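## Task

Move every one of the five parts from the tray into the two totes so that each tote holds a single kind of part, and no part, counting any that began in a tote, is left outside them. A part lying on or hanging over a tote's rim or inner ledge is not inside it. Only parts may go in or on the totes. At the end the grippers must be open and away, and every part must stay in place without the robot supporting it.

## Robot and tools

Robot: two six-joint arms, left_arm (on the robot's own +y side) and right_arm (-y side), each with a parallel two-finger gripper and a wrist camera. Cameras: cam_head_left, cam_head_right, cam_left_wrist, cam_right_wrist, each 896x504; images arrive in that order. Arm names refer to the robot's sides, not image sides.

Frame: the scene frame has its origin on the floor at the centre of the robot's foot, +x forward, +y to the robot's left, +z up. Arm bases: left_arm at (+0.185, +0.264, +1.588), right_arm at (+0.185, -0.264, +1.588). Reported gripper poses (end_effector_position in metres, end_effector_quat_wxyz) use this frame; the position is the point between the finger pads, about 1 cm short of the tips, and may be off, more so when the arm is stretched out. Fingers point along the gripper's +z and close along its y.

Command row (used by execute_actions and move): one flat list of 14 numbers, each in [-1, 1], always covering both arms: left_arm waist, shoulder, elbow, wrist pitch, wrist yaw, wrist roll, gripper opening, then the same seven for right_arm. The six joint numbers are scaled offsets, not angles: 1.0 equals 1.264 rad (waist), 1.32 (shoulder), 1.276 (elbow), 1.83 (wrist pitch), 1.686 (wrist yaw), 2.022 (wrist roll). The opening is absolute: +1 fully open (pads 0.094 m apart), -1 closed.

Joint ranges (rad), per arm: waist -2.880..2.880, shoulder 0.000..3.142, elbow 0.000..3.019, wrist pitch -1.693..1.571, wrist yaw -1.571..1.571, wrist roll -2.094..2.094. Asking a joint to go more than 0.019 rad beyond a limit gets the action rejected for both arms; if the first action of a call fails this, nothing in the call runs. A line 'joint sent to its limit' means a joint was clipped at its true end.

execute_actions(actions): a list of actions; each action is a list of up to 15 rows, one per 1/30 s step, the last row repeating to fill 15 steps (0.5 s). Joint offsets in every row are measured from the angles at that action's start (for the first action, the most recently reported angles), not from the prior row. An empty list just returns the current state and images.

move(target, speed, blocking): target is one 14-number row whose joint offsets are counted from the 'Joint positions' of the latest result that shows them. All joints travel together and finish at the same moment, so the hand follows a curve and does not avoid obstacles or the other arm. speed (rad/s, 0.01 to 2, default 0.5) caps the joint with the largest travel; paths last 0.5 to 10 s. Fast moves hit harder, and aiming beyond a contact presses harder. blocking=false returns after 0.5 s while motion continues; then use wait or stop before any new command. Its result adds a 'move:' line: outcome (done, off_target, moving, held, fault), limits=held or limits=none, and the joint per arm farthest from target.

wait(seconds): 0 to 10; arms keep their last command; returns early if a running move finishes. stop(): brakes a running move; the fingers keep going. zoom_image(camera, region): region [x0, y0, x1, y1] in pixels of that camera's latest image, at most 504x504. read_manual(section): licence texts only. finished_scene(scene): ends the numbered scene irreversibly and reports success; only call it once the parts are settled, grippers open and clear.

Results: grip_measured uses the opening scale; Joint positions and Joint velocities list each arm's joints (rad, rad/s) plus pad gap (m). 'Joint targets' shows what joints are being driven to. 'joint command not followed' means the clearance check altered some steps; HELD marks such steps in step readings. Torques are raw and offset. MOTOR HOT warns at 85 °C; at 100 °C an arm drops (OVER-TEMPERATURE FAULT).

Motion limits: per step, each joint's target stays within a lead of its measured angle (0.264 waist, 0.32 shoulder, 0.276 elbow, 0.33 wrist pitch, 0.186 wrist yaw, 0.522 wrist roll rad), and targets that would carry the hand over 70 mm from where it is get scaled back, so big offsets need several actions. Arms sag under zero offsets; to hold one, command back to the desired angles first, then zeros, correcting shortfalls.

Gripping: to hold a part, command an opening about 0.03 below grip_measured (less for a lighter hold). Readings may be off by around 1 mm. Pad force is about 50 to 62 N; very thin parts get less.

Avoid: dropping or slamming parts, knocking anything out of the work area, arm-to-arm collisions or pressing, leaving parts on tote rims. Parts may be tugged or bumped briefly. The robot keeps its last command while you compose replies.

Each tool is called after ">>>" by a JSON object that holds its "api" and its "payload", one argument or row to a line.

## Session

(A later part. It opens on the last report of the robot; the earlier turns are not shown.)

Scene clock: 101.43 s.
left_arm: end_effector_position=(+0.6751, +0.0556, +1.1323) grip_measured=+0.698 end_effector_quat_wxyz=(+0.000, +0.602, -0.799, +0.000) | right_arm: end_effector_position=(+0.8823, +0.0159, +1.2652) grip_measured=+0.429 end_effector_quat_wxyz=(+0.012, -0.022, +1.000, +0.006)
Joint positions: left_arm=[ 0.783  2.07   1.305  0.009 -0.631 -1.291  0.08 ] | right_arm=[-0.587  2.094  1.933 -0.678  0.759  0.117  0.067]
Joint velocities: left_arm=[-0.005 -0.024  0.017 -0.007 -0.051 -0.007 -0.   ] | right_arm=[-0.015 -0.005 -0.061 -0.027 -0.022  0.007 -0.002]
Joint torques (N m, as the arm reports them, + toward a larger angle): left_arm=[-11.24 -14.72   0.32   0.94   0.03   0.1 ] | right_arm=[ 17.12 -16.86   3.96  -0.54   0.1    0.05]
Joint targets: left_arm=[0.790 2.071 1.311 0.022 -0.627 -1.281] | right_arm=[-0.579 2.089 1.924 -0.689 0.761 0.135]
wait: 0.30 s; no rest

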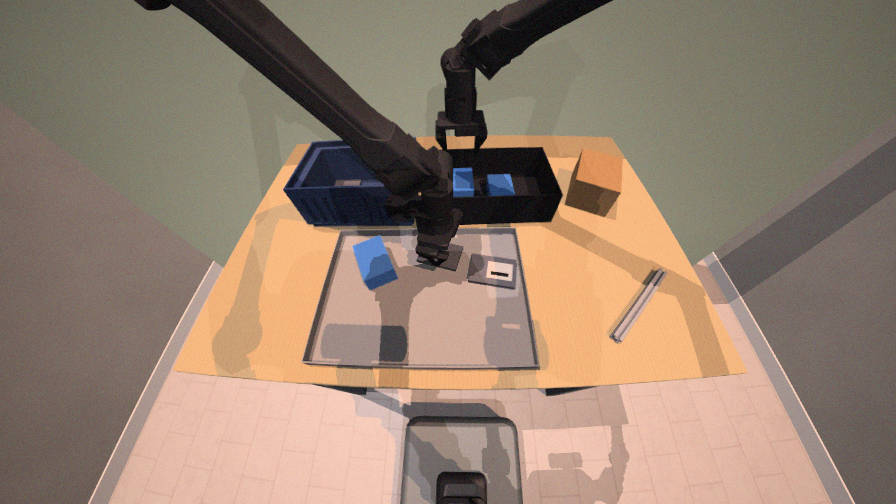

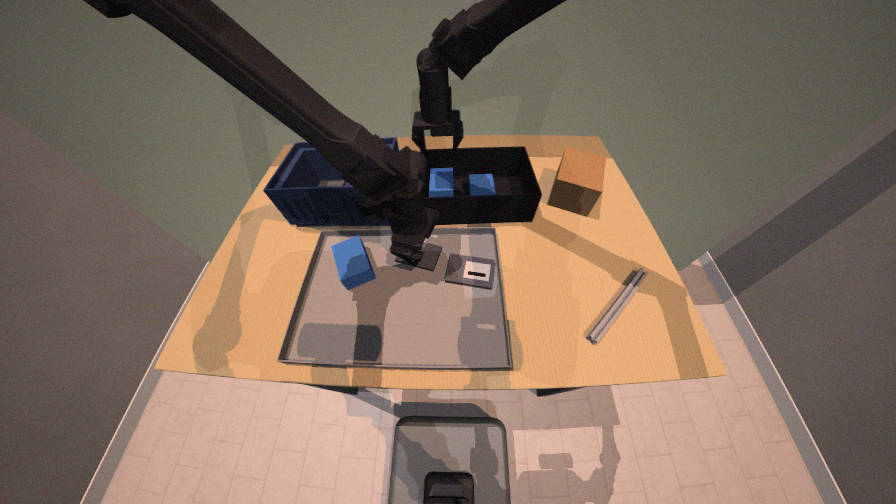

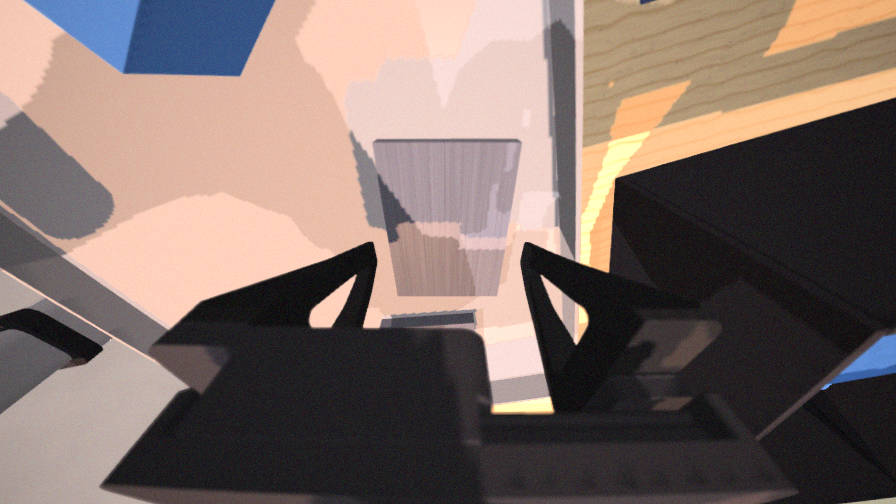

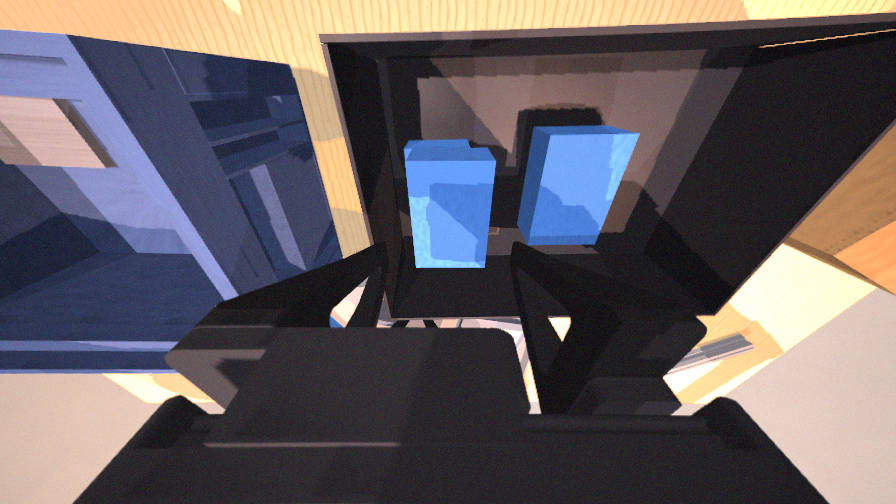

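>>> {"api": "move", "payload": {
  "target": [0.0217,0.027,0.0294,0.0146,0.0108,0.0107,0.7, -0.1052,-0.3341,-0.5415,0.1792,-0.0522,-0.1652,0.8],
  "speed": 0.7
}}

Scene clock: 105.70 s.
left_arm: end_effector_position=(+0.6790, +0.0570, +1.1170) grip_measured=+0.698 end_effector_quat_wxyz=(-0.002, +0.604, -0.797, +0.003) | right_arm: end_effector_position=(+0.7569, -0.1265, +1.2864) grip_measured=+0.799 end_effector_quat_wxyz=(+0.000, -0.129, +0.992, +0.003)
Joint positions: left_arm=[ 0.8    2.1    1.337  0.023 -0.617 -1.278  0.08 ] | right_arm=[-0.718  1.674  1.246 -0.361  0.673 -0.202  0.085]
Joint velocities: left_arm=[ 0.005 -0.005 -0.007 -0.012 -0.037  0.037  0.001] | right_arm=[ 0.005 -0.005 -0.017  0.002  0.022 -0.11  -0.   ]
Joint torques (N m, as the arm reports them, + toward a larger angle): left_arm=[-11.06 -13.73   0.42   0.92   0.02   0.11] | right_arm=[ 10.35 -15.54   2.41   0.02  -0.14  -0.2 ]
Joint targets: left_arm=[0.810 2.106 1.343 0.036 -0.613 -1.269] | right_arm=[-0.720 1.654 1.242 -0.350 0.671 -0.217]
move: off_target (right_arm); limits=none; left_arm: farthest joint: the wrist pitch, 0.012 radians from its target (0.026 radians at the start); right_arm: farthest joint: the shoulder, 0.021 radians from its target (0.441 radians at the start)

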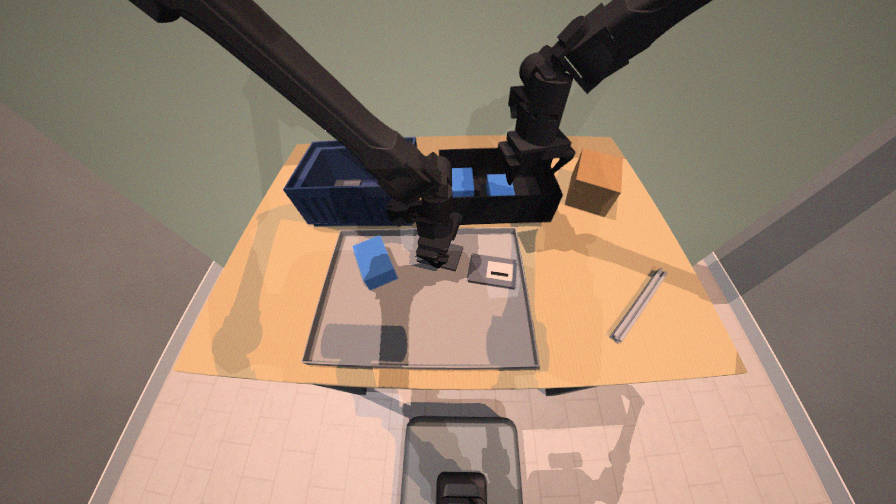

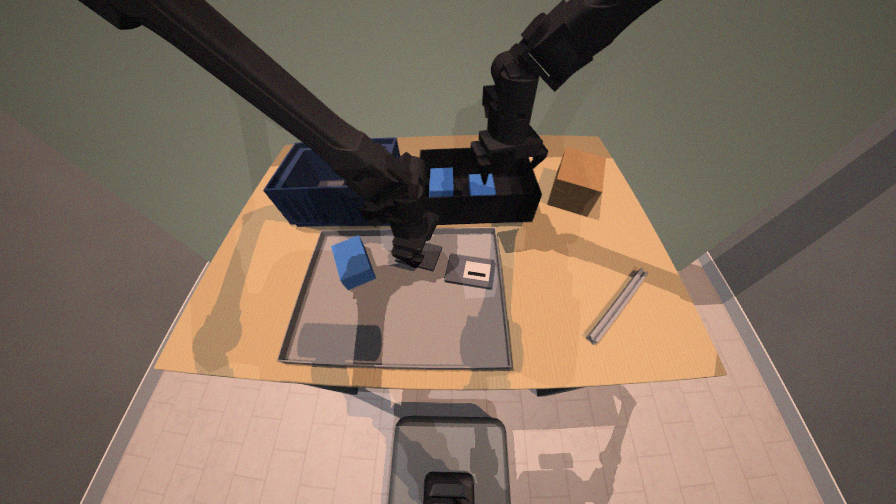

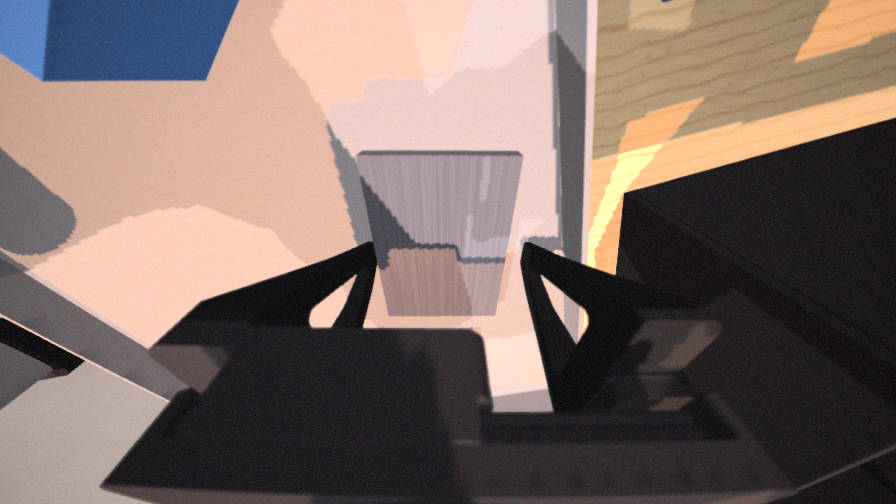

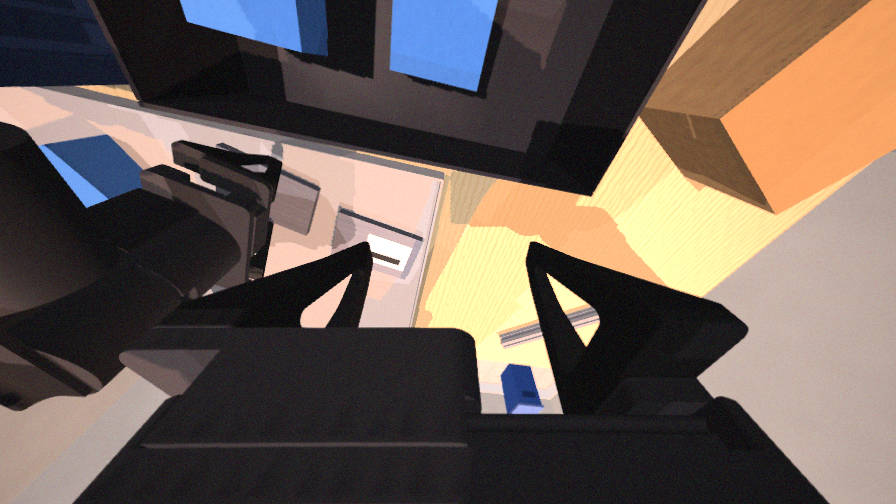

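>>> {"api": "execute_actions", "payload": {
  "actions": [
    [[0.009,0.006,0.0047,0.0071,0.0024,0.0045,0.7,-0.0016,-0.0152,-0.0031,0.006,-0.0012,-0.0074,0.8],[0.0105,0.008,0.0047,0.0071,0.0024,0.0045,0.7,-0.0016,-0.0152,-0.0031,0.006,-0.0012,-0.0074,0.8],[0.012,0.01,0.0047,0.0071,0.0024,0.0045,0.7,-0.0016,-0.0152,-0.0031,0.006,-0.0012,-0.0074,0.8],[0.012,0.01,0.0047,0.0071,0.0024,0.0045,0.7,-0.0016,-0.0152,-0.0031,0.006,-0.0012,-0.0074,0.8],[0.012,0.01,0.0047,0.0071,0.0024,0.0045,0.7,-0.0016,-0.0152,-0.0031,0.006,-0.0012,-0.0074,0.8],[0.012,0.01,0.0047,0.0071,0.0024,0.0045,0.68,-0.0016,-0.0152,-0.0031,0.006,-0.0012,-0.0074,0.8],[0.012,0.01,0.0047,0.0071,0.0024,0.0045,0.64,-0.0016,-0.0152,-0.0031,0.006,-0.0012,-0.0074,0.8],[0.012,0.01,0.0047,0.0071,0.0024,0.0045,0.6,-0.0016,-0.0152,-0.0031,0.006,-0.0012,-0.0074,0.8],[0.012,0.01,0.0047,0.0071,0.0024,0.0045,0.56,-0.0016,-0.0152,-0.0031,0.006,-0.0012,-0.0074,0.8],[0.012,0.01,0.0047,0.0071,0.0024,0.0045,0.52,-0.0016,-0.0152,-0.0031,0.006,-0.0012,-0.0074,0.8],[0.012,0.01,0.0047,0.0071,0.0024,0.0045,0.48,-0.0016,-0.0152,-0.0031,0.006,-0.0012,-0.0074,0.8],[0.012,0.01,0.0047,0.0071,0.0024,0.0045,0.44,-0.0016,-0.0152,-0.0031,0.006,-0.0012,-0.0074,0.8],[0.012,0.01,0.0047,0.0071,0.0024,0.0045,0.4,-0.0016,-0.0152,-0.0031,0.006,-0.0012,-0.0074,0.8],[0.012,0.01,0.0047,0.0071,0.0024,0.0045,0.37,-0.0016,-0.0152,-0.0031,0.006,-0.0012,-0.0074,0.8],[0.012,0.01,0.0047,0.0071,0.0024,0.0045,0.35,-0.0016,-0.0152,-0.0031,0.006,-0.0012,-0.0074,0.8]]
  ]
}}

Scene clock: 108.37 s.
left_arm: end_effector_position=(+0.6734, +0.0574, +1.1127) grip_measured=+0.422 end_effector_quat_wxyz=(+0.001, +0.603, -0.798, -0.001) | right_arm: end_effector_position=(+0.7569, -0.1265, +1.2864) grip_measured=+0.799 end_effector_quat_wxyz=(+0.000, -0.129, +0.992, +0.003)
Joint positions: left_arm=[ 0.804  2.109  1.337  0.023 -0.616 -1.278  0.067] | right_arm=[-0.718  1.674  1.246 -0.361  0.673 -0.202  0.085]
Joint velocities: left_arm=[ 0.005 -0.015  0.002  0.002  0.051  0.007 -0.   ] | right_arm=[-0.015 -0.015 -0.002 -0.002  0.007 -0.051 -0.   ]
Joint torques (N m, as the arm reports them, + toward a larger angle): left_arm=[-10.67 -13.94   0.31   0.85   0.     0.09] | right_arm=[ 10.4  -15.45   2.4    0.05  -0.13  -0.2 ]
Joint targets: left_arm=[0.815 2.113 1.343 0.036 -0.613 -1.269] | right_arm=[-0.720 1.654 1.242 -0.350 0.671 -0.217]
Step readings (joint positions):
0: left_arm=[0.800 2.100 1.337 0.023 -0.617 -1.278] | right_arm=[-0.718 1.674 1.246 -0.361 0.673 -0.202]
1: left_arm=[0.800 2.100 1.337 0.023 -0.617 -1.278] | right_arm=[-0.718 1.674 1.246 -0.361 0.673 -0.202]
2: left_arm=[0.800 2.100 1.337 0.023 -0.617 -1.278] | right_arm=[-0.718 1.674 1.246 -0.361 0.673 -0.202]
4: left_arm=[0.801 2.102 1.337 0.023 -0.617 -1.278] | right_arm=[-0.718 1.674 1.246 -0.361 0.673 -0.202]
8: left_arm=[0.803 2.106 1.337 0.023 -0.617 -1.278] | right_arm=[-0.718 1.674 1.246 -0.361 0.673 -0.202]
15: Joint positions above

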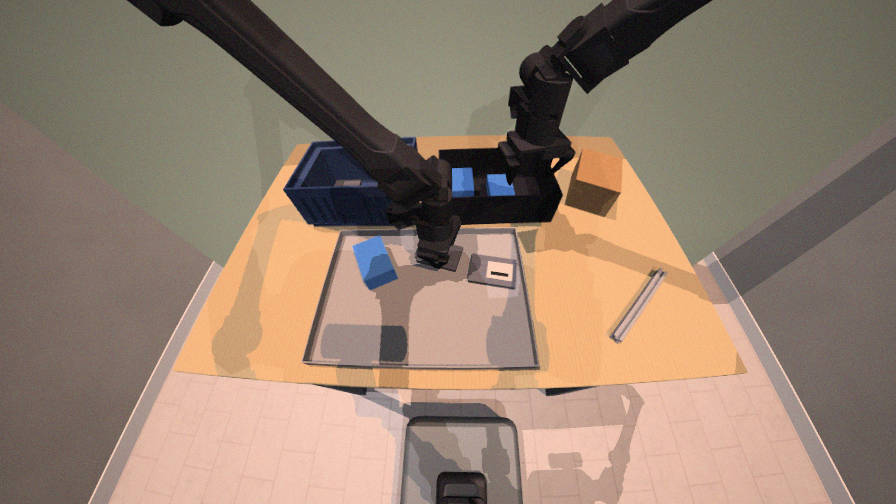

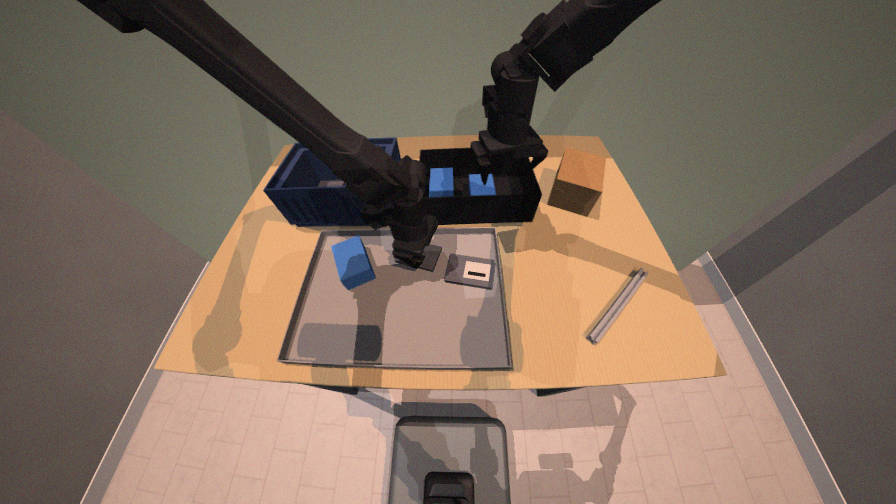

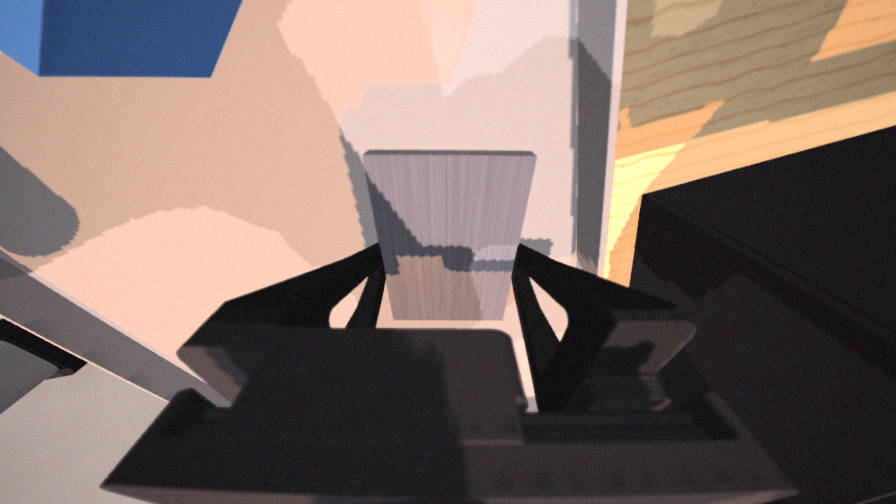

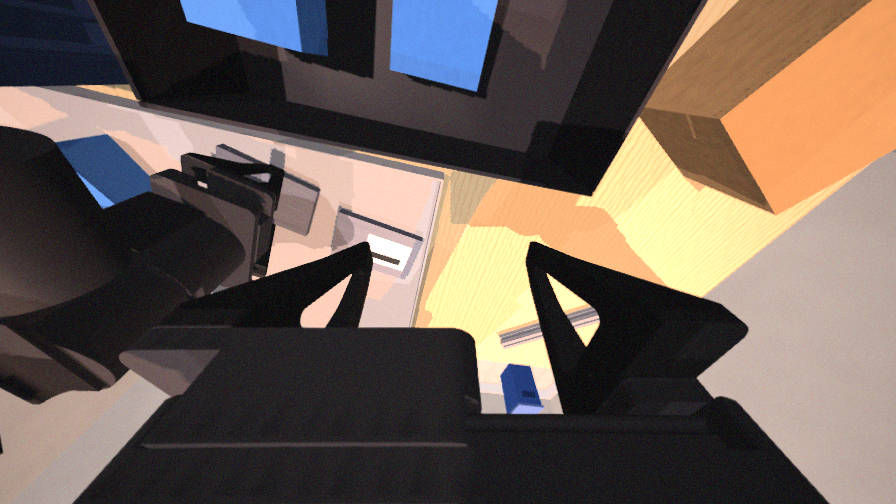

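>>> {"api": "move", "payload": {
  "target": [-0.0978,-0.3999,-0.2426,-0.1469,-0.0466,-0.1177,0.35, 0.078,-0.0385,-0.3276,0.1857,0.0395,-0.0806,1.0],
  "speed": 0.6
}}

Scene clock: 111.47 s.
left_arm: end_effector_position=(+0.6911, +0.1330, +1.3020) grip_measured=+0.422 end_effector_quat_wxyz=(-0.001, +0.658, -0.753, +0.000) | right_arm: end_effector_position=(+0.5984, -0.1006, +1.2983) grip_measured=+1.000 end_effector_quat_wxyz=(-0.002, -0.243, +0.970, -0.001)
Joint positions: left_arm=[ 0.702  1.589  1.028 -0.235 -0.691 -1.507  0.067] | right_arm=[-0.635  1.644  0.829 -0.032  0.737 -0.35   0.094]
Joint velocities: left_arm=[-0.005 -0.024 -0.022 -0.032 -0.051 -0.037 -0.001] | right_arm=[-0.015 -0.015 -0.017 -0.007  0.007 -0.037  0.   ]
Joint torques (N m, as the arm reports them, + toward a larger angle): left_arm=[-11.11 -14.17   1.82   0.05  -0.25  -0.03] | right_arm=[ 10.69 -12.03   0.37   0.03   0.09  -0.2 ]
Joint targets: left_arm=[0.681 1.581 1.028 -0.245 -0.695 -1.516] | right_arm=[-0.620 1.624 0.828 -0.021 0.740 -0.365]
move: off_target (left_arm, right_arm); limits=none; left_arm: farthest joint: the waist, 0.022 radians from its target (0.124 radians at the start); right_arm: farthest joint: the shoulder, 0.021 radians from its target (0.051 radians at the start)

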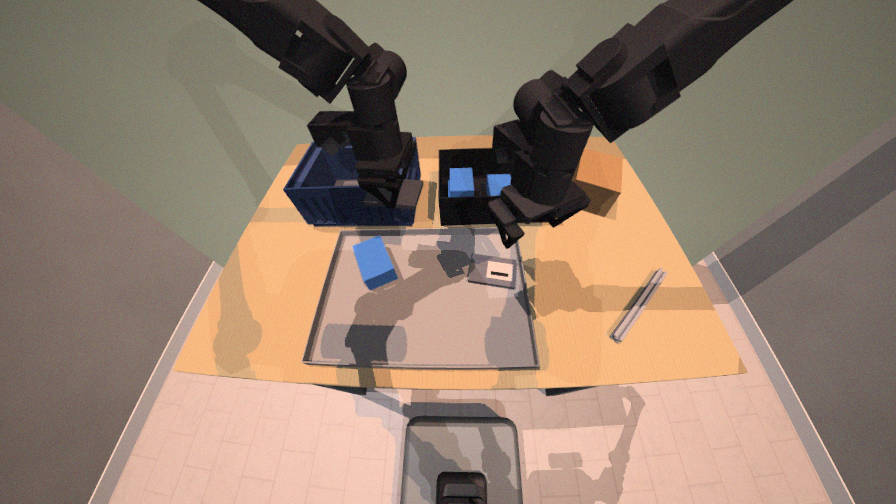

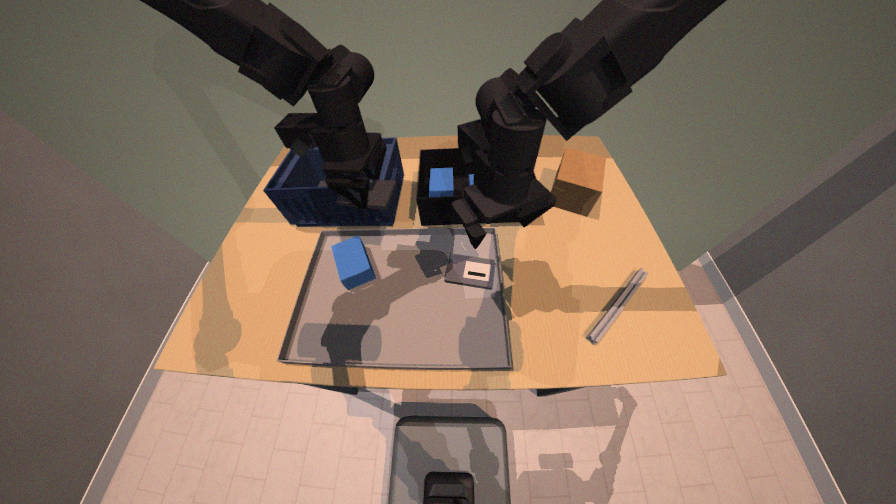

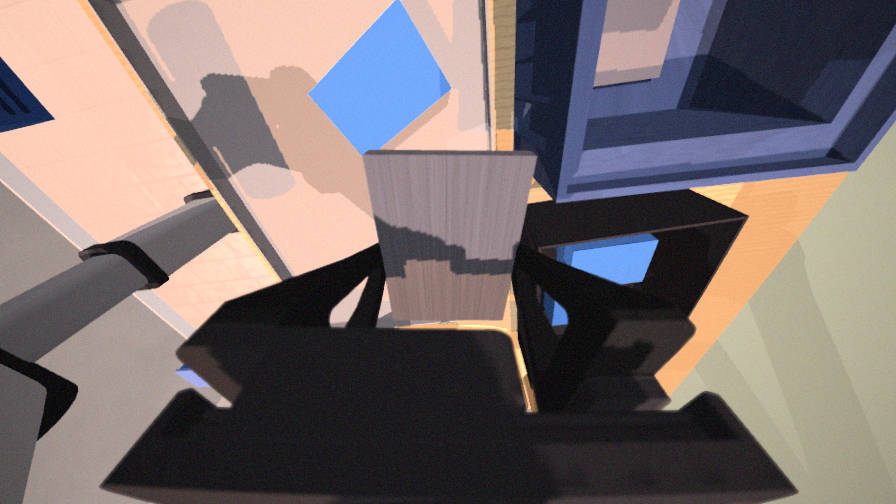

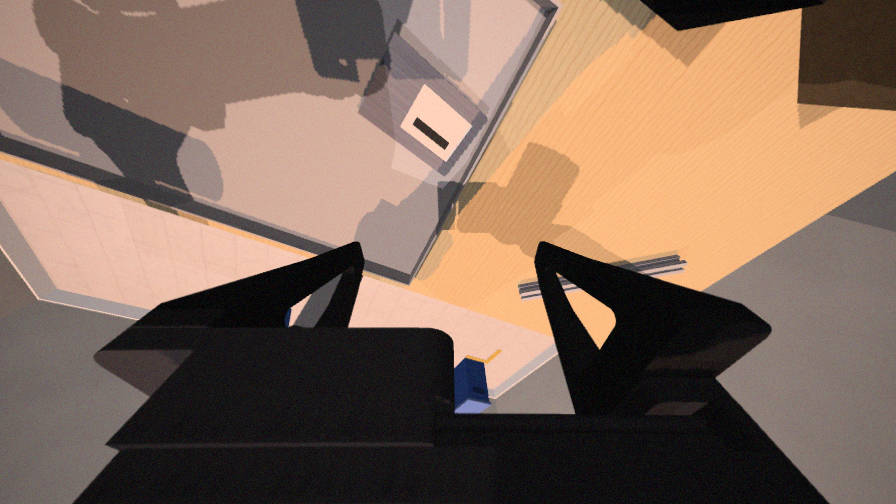

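>>> {"api": "execute_actions", "payload": {
  "actions": []
}}

Scene clock: 113.60 s.
left_arm: end_effector_position=(+0.6911, +0.1330, +1.3020) grip_measured=+0.422 end_effector_quat_wxyz=(-0.001, +0.658, -0.753, +0.000) | right_arm: end_effector_position=(+0.5984, -0.1006, +1.2983) grip_measured=+1.000 end_effector_quat_wxyz=(-0.002, -0.243, +0.970, -0.001)
Joint positions: left_arm=[ 0.702  1.589  1.028 -0.235 -0.691 -1.507  0.067] | right_arm=[-0.635  1.644  0.829 -0.032  0.737 -0.351  0.094]
Joint velocities: left_arm=[-0.005 -0.005  0.002  0.002  0.081  0.007  0.   ] | right_arm=[ 0.005 -0.005 -0.002 -0.007  0.022  0.007  0.   ]
Joint torques (N m, as the arm reports them, + toward a larger angle): left_arm=[-10.75 -13.75   1.81   0.02  -0.24  -0.06] | right_arm=[ 10.69 -12.01   0.45   0.     0.08  -0.2 ]
Joint targets: left_arm=[0.681 1.581 1.028 -0.245 -0.695 -1.516] | right_arm=[-0.620 1.624 0.828 -0.021 0.740 -0.365]

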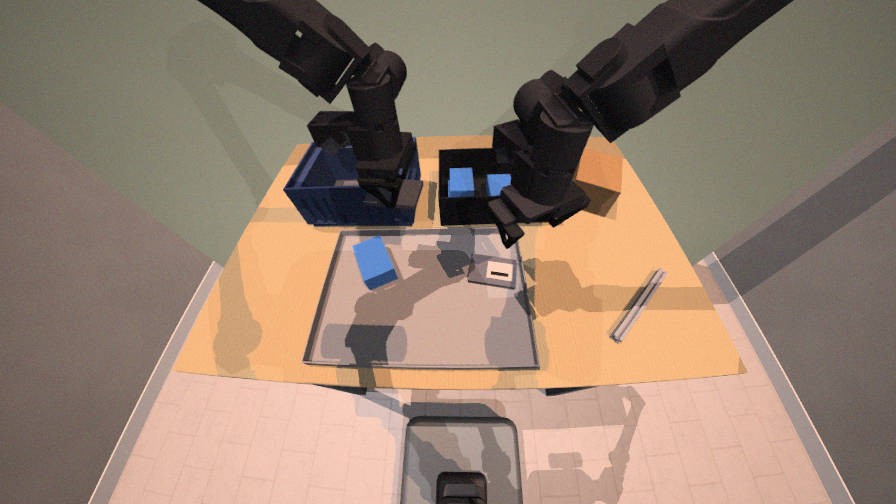

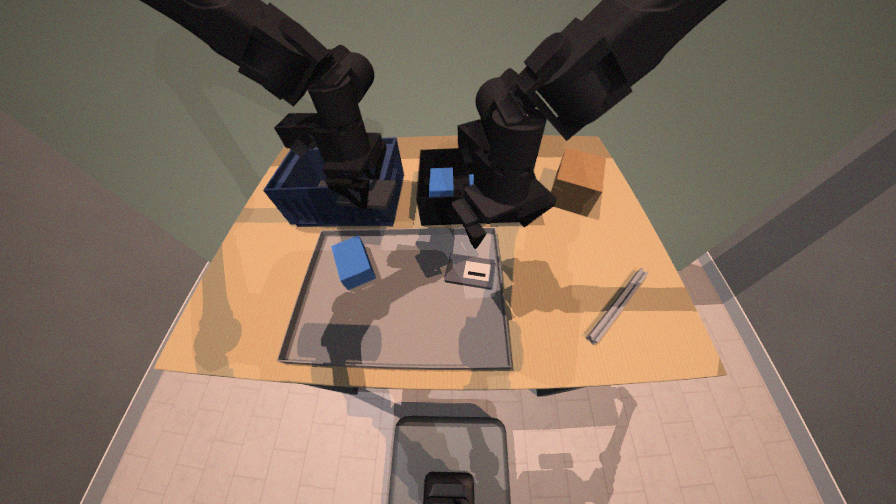

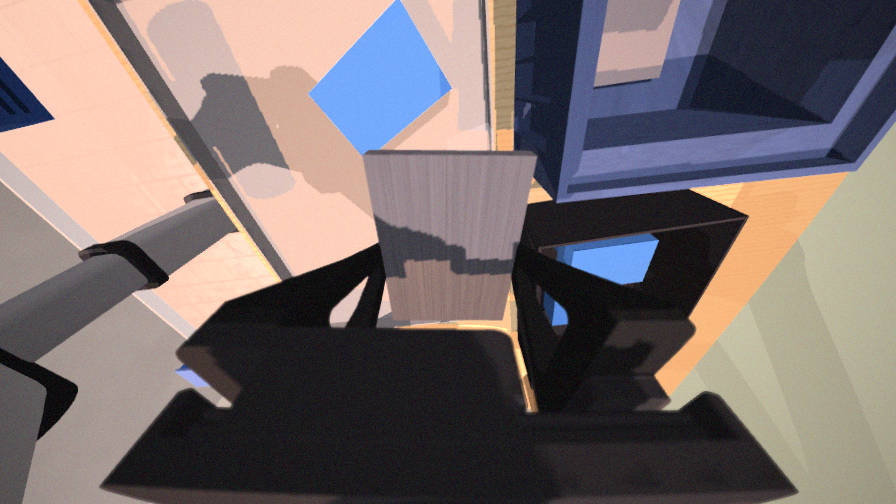

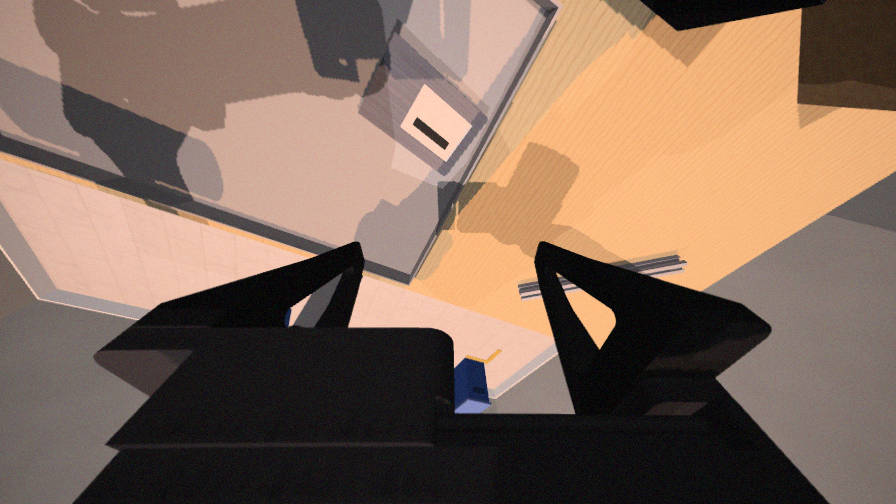

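>>> {"api": "move", "payload": {
  "target": [0.1230,0.0167,0.4005,-0.2219,0.0682,-0.0089,0.35, 0.1044,0.269,0.340,-0.0984,0.0427,0.0767,1.0],
  "speed": 0.6
}}

Scene clock: 117.90 s.
left_arm: end_effector_position=(+0.8639, +0.2357, +1.3101) grip_measured=+0.422 end_effector_quat_wxyz=(-0.001, +0.709, -0.705, -0.001) | right_arm: end_effector_position=(+0.6479, +0.0366, +1.2525) grip_measured=+1.000 end_effector_quat_wxyz=(-0.008, -0.242, +0.970, +0.000)
Joint positions: left_arm=[ 0.857  1.612  1.524 -0.631 -0.58  -1.516  0.067] | right_arm=[-0.52   2.001  1.252 -0.204  0.807 -0.211  0.094]
Joint velocities: left_arm=[-0.015  0.005 -0.007  0.007  0.022 -0.037 -0.   ] | right_arm=[-0.005 -0.005  0.012 -0.007 -0.066  0.037  0.   ]
Joint torques (N m, as the arm reports them, + toward a larger angle): left_arm=[ -8.41 -18.86   6.21   0.04   0.    -0.04] | right_arm=[ 15.49 -12.01   2.28  -0.61   0.08   0.05]
Joint targets: left_arm=[0.858 1.611 1.539 -0.642 -0.576 -1.525] | right_arm=[-0.503 1.999 1.263 -0.213 0.809 -0.196]
move: done; limits=none; left_arm: farthest joint: the elbow, 0.016 radians from its target (0.511 radians at the start); right_arm: farthest joint: the waist, 0.017 radians from its target (0.132 radians at the start)

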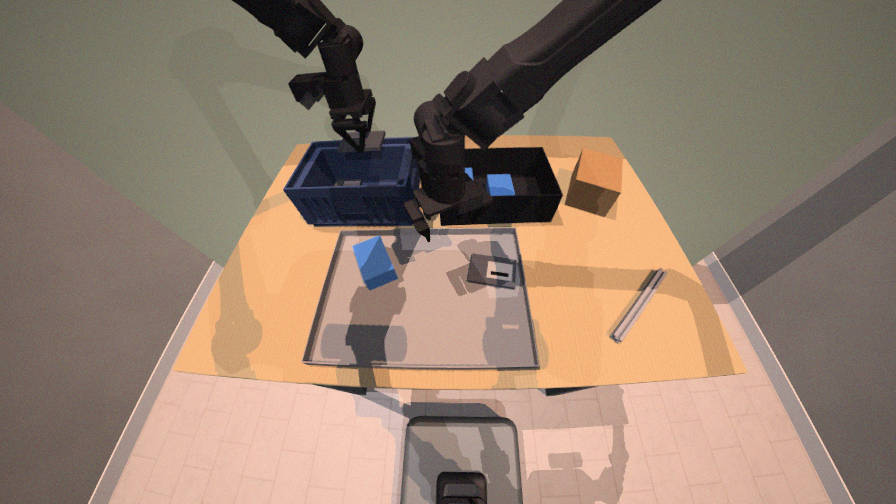

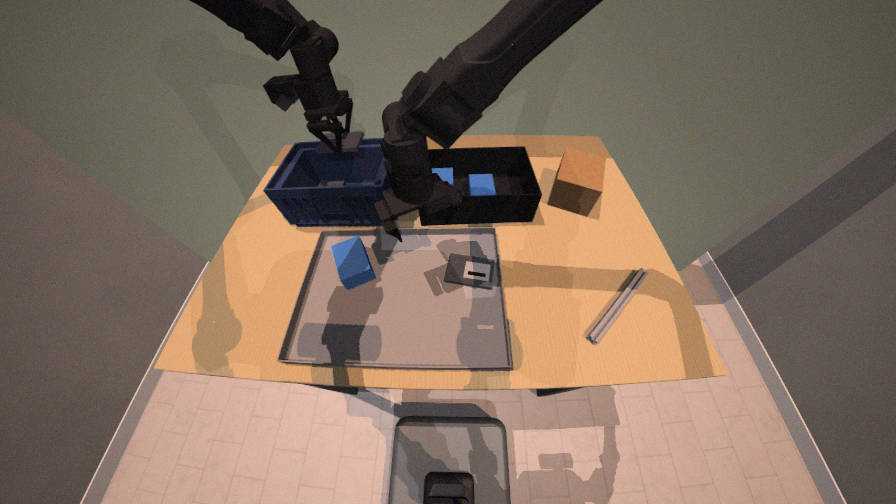

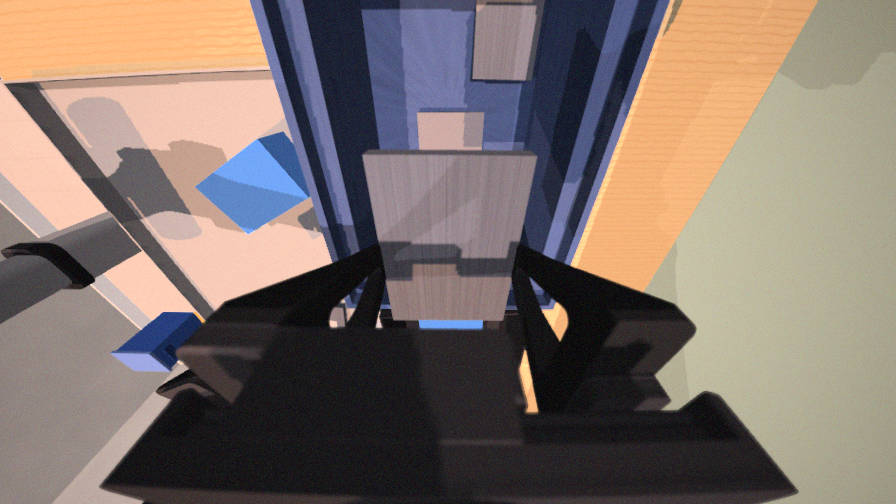

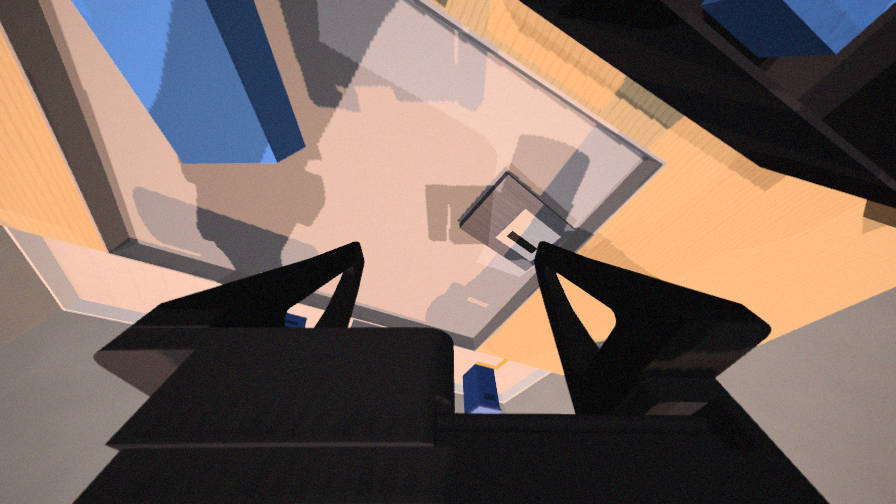

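>>> {"api": "move", "payload": {
  "target": [0.1063,0.2273,0.1681,0.0973,0.0652,0.0564,0.35, 0.1309,0.3273,0.4267,-0.1169,0.0492,0.0920,1.0],
  "speed": 0.45
}}

Scene clock: 121.23 s.
left_arm: end_effector_position=(+0.8632, +0.2334, +1.1511) grip_measured=+0.422 end_effector_quat_wxyz=(+0.003, +0.706, -0.708, -0.001) | right_arm: end_effector_position=(+0.6387, +0.2203, +1.2201) grip_measured=+1.000 end_effector_quat_wxyz=(-0.001, -0.241, +0.970, -0.000)
Joint positions: left_arm=[ 0.989  1.925  1.713 -0.466 -0.474 -1.411  0.067] | right_arm=[-0.373  2.436  1.776 -0.411  0.888 -0.04   0.094]
Joint velocities: left_arm=[-0.005  0.015 -0.017 -0.027 -0.022  0.037 -0.001] | right_arm=[-0.015 -0.005  0.002  0.007 -0.007 -0.007  0.   ]
Joint torques (N m, as the arm reports them, + toward a larger angle): left_arm=[ -8.92 -20.97   6.25   0.93   0.02   0.13] | right_arm=[ 20.9  -13.07   4.27  -0.58   0.09   0.07]
Joint targets: left_arm=[0.991 1.912 1.738 -0.453 -0.470 -1.402] | right_arm=[-0.354 2.433 1.796 -0.418 0.890 -0.025]
move: off_target (left_arm); limits=none; left_arm: farthest joint: the elbow, 0.026 radians from its target (0.215 radians at the start); right_arm: farthest joint: the elbow, 0.020 radians from its target (0.544 radians at the start)

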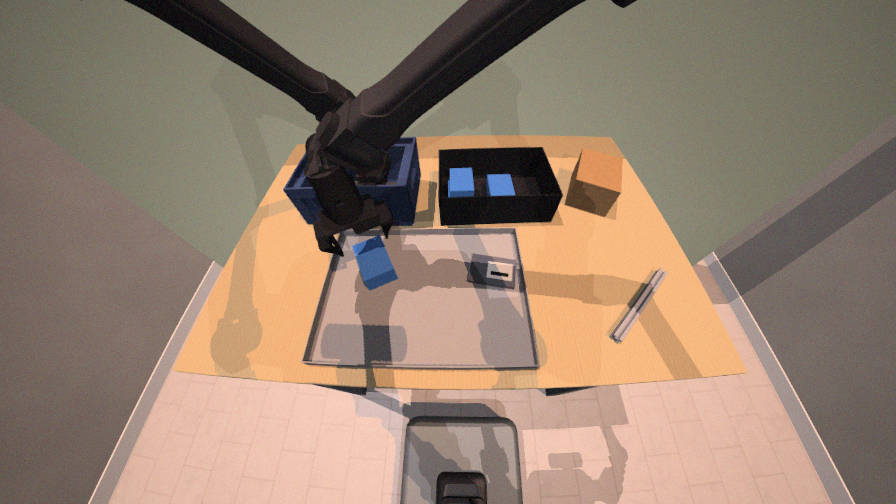

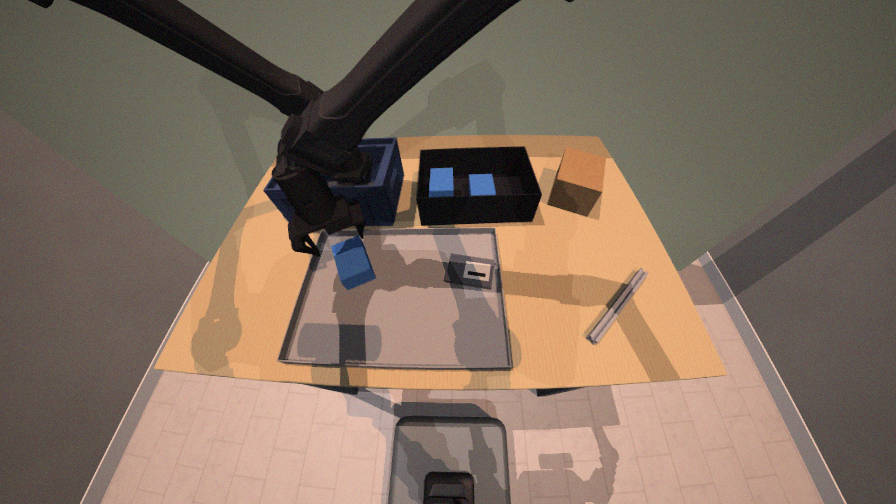

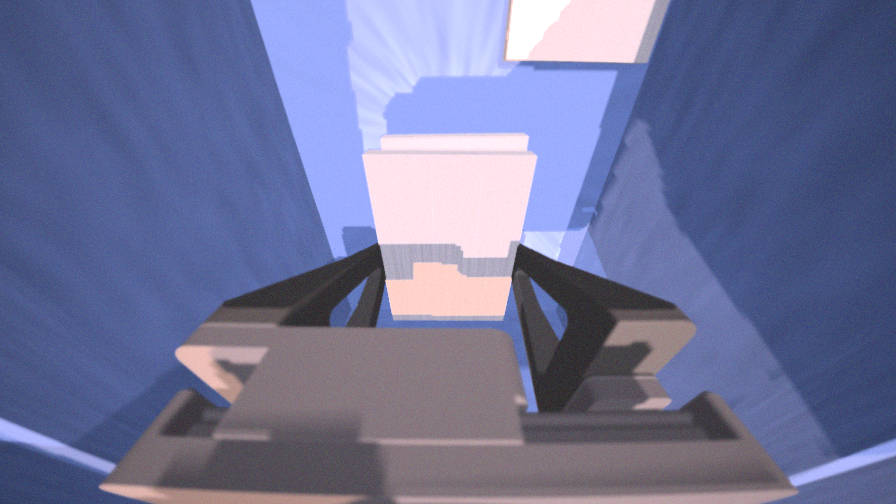

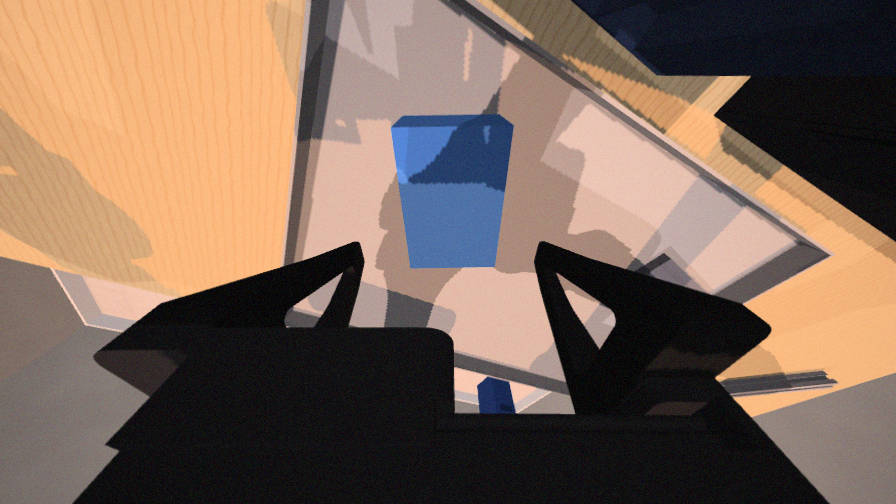

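>>> {"api": "zoom_image", "payload": {
  "camera": "cam_right_wrist",
  "region": [348, 90, 548, 290]
}}

Region (348, 90, 548, 290) of cam_right_wrist's 896x504 image, scaled by 2.520, with more detail than that image has.

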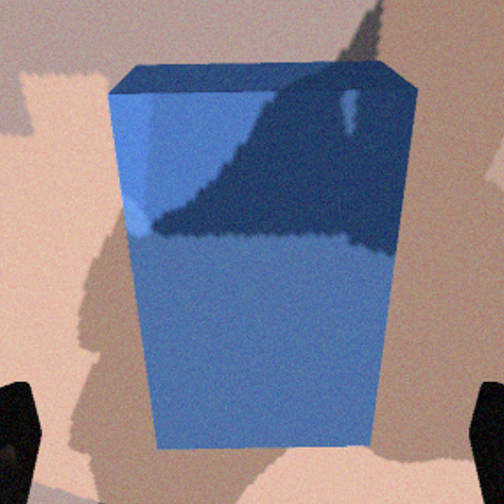

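>>> {"api": "zoom_image", "payload": {
  "camera": "cam_head_left",
  "region": [420, 130, 640, 240]
}}

>>> {"api": "zoom_image", "payload": {
  "camera": "cam_left_wrist",
  "region": [330, 110, 570, 330]
}}

Region (420, 130, 640, 240) of cam_head_left's 896x504 image, scaled by 2.291, with more detail than that image has.

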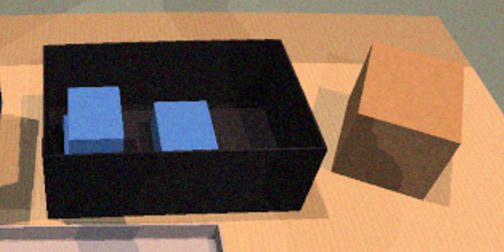

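Region (330, 110, 570, 330) of cam_left_wrist's 896x504 image, scaled by 2.100, with more detail than that image has; it fills the top 462 rows of this view, and the rest is white.

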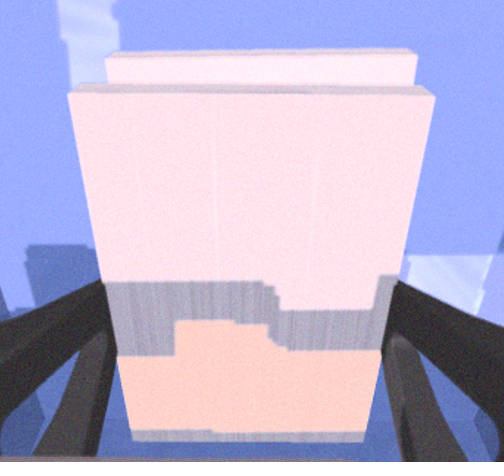

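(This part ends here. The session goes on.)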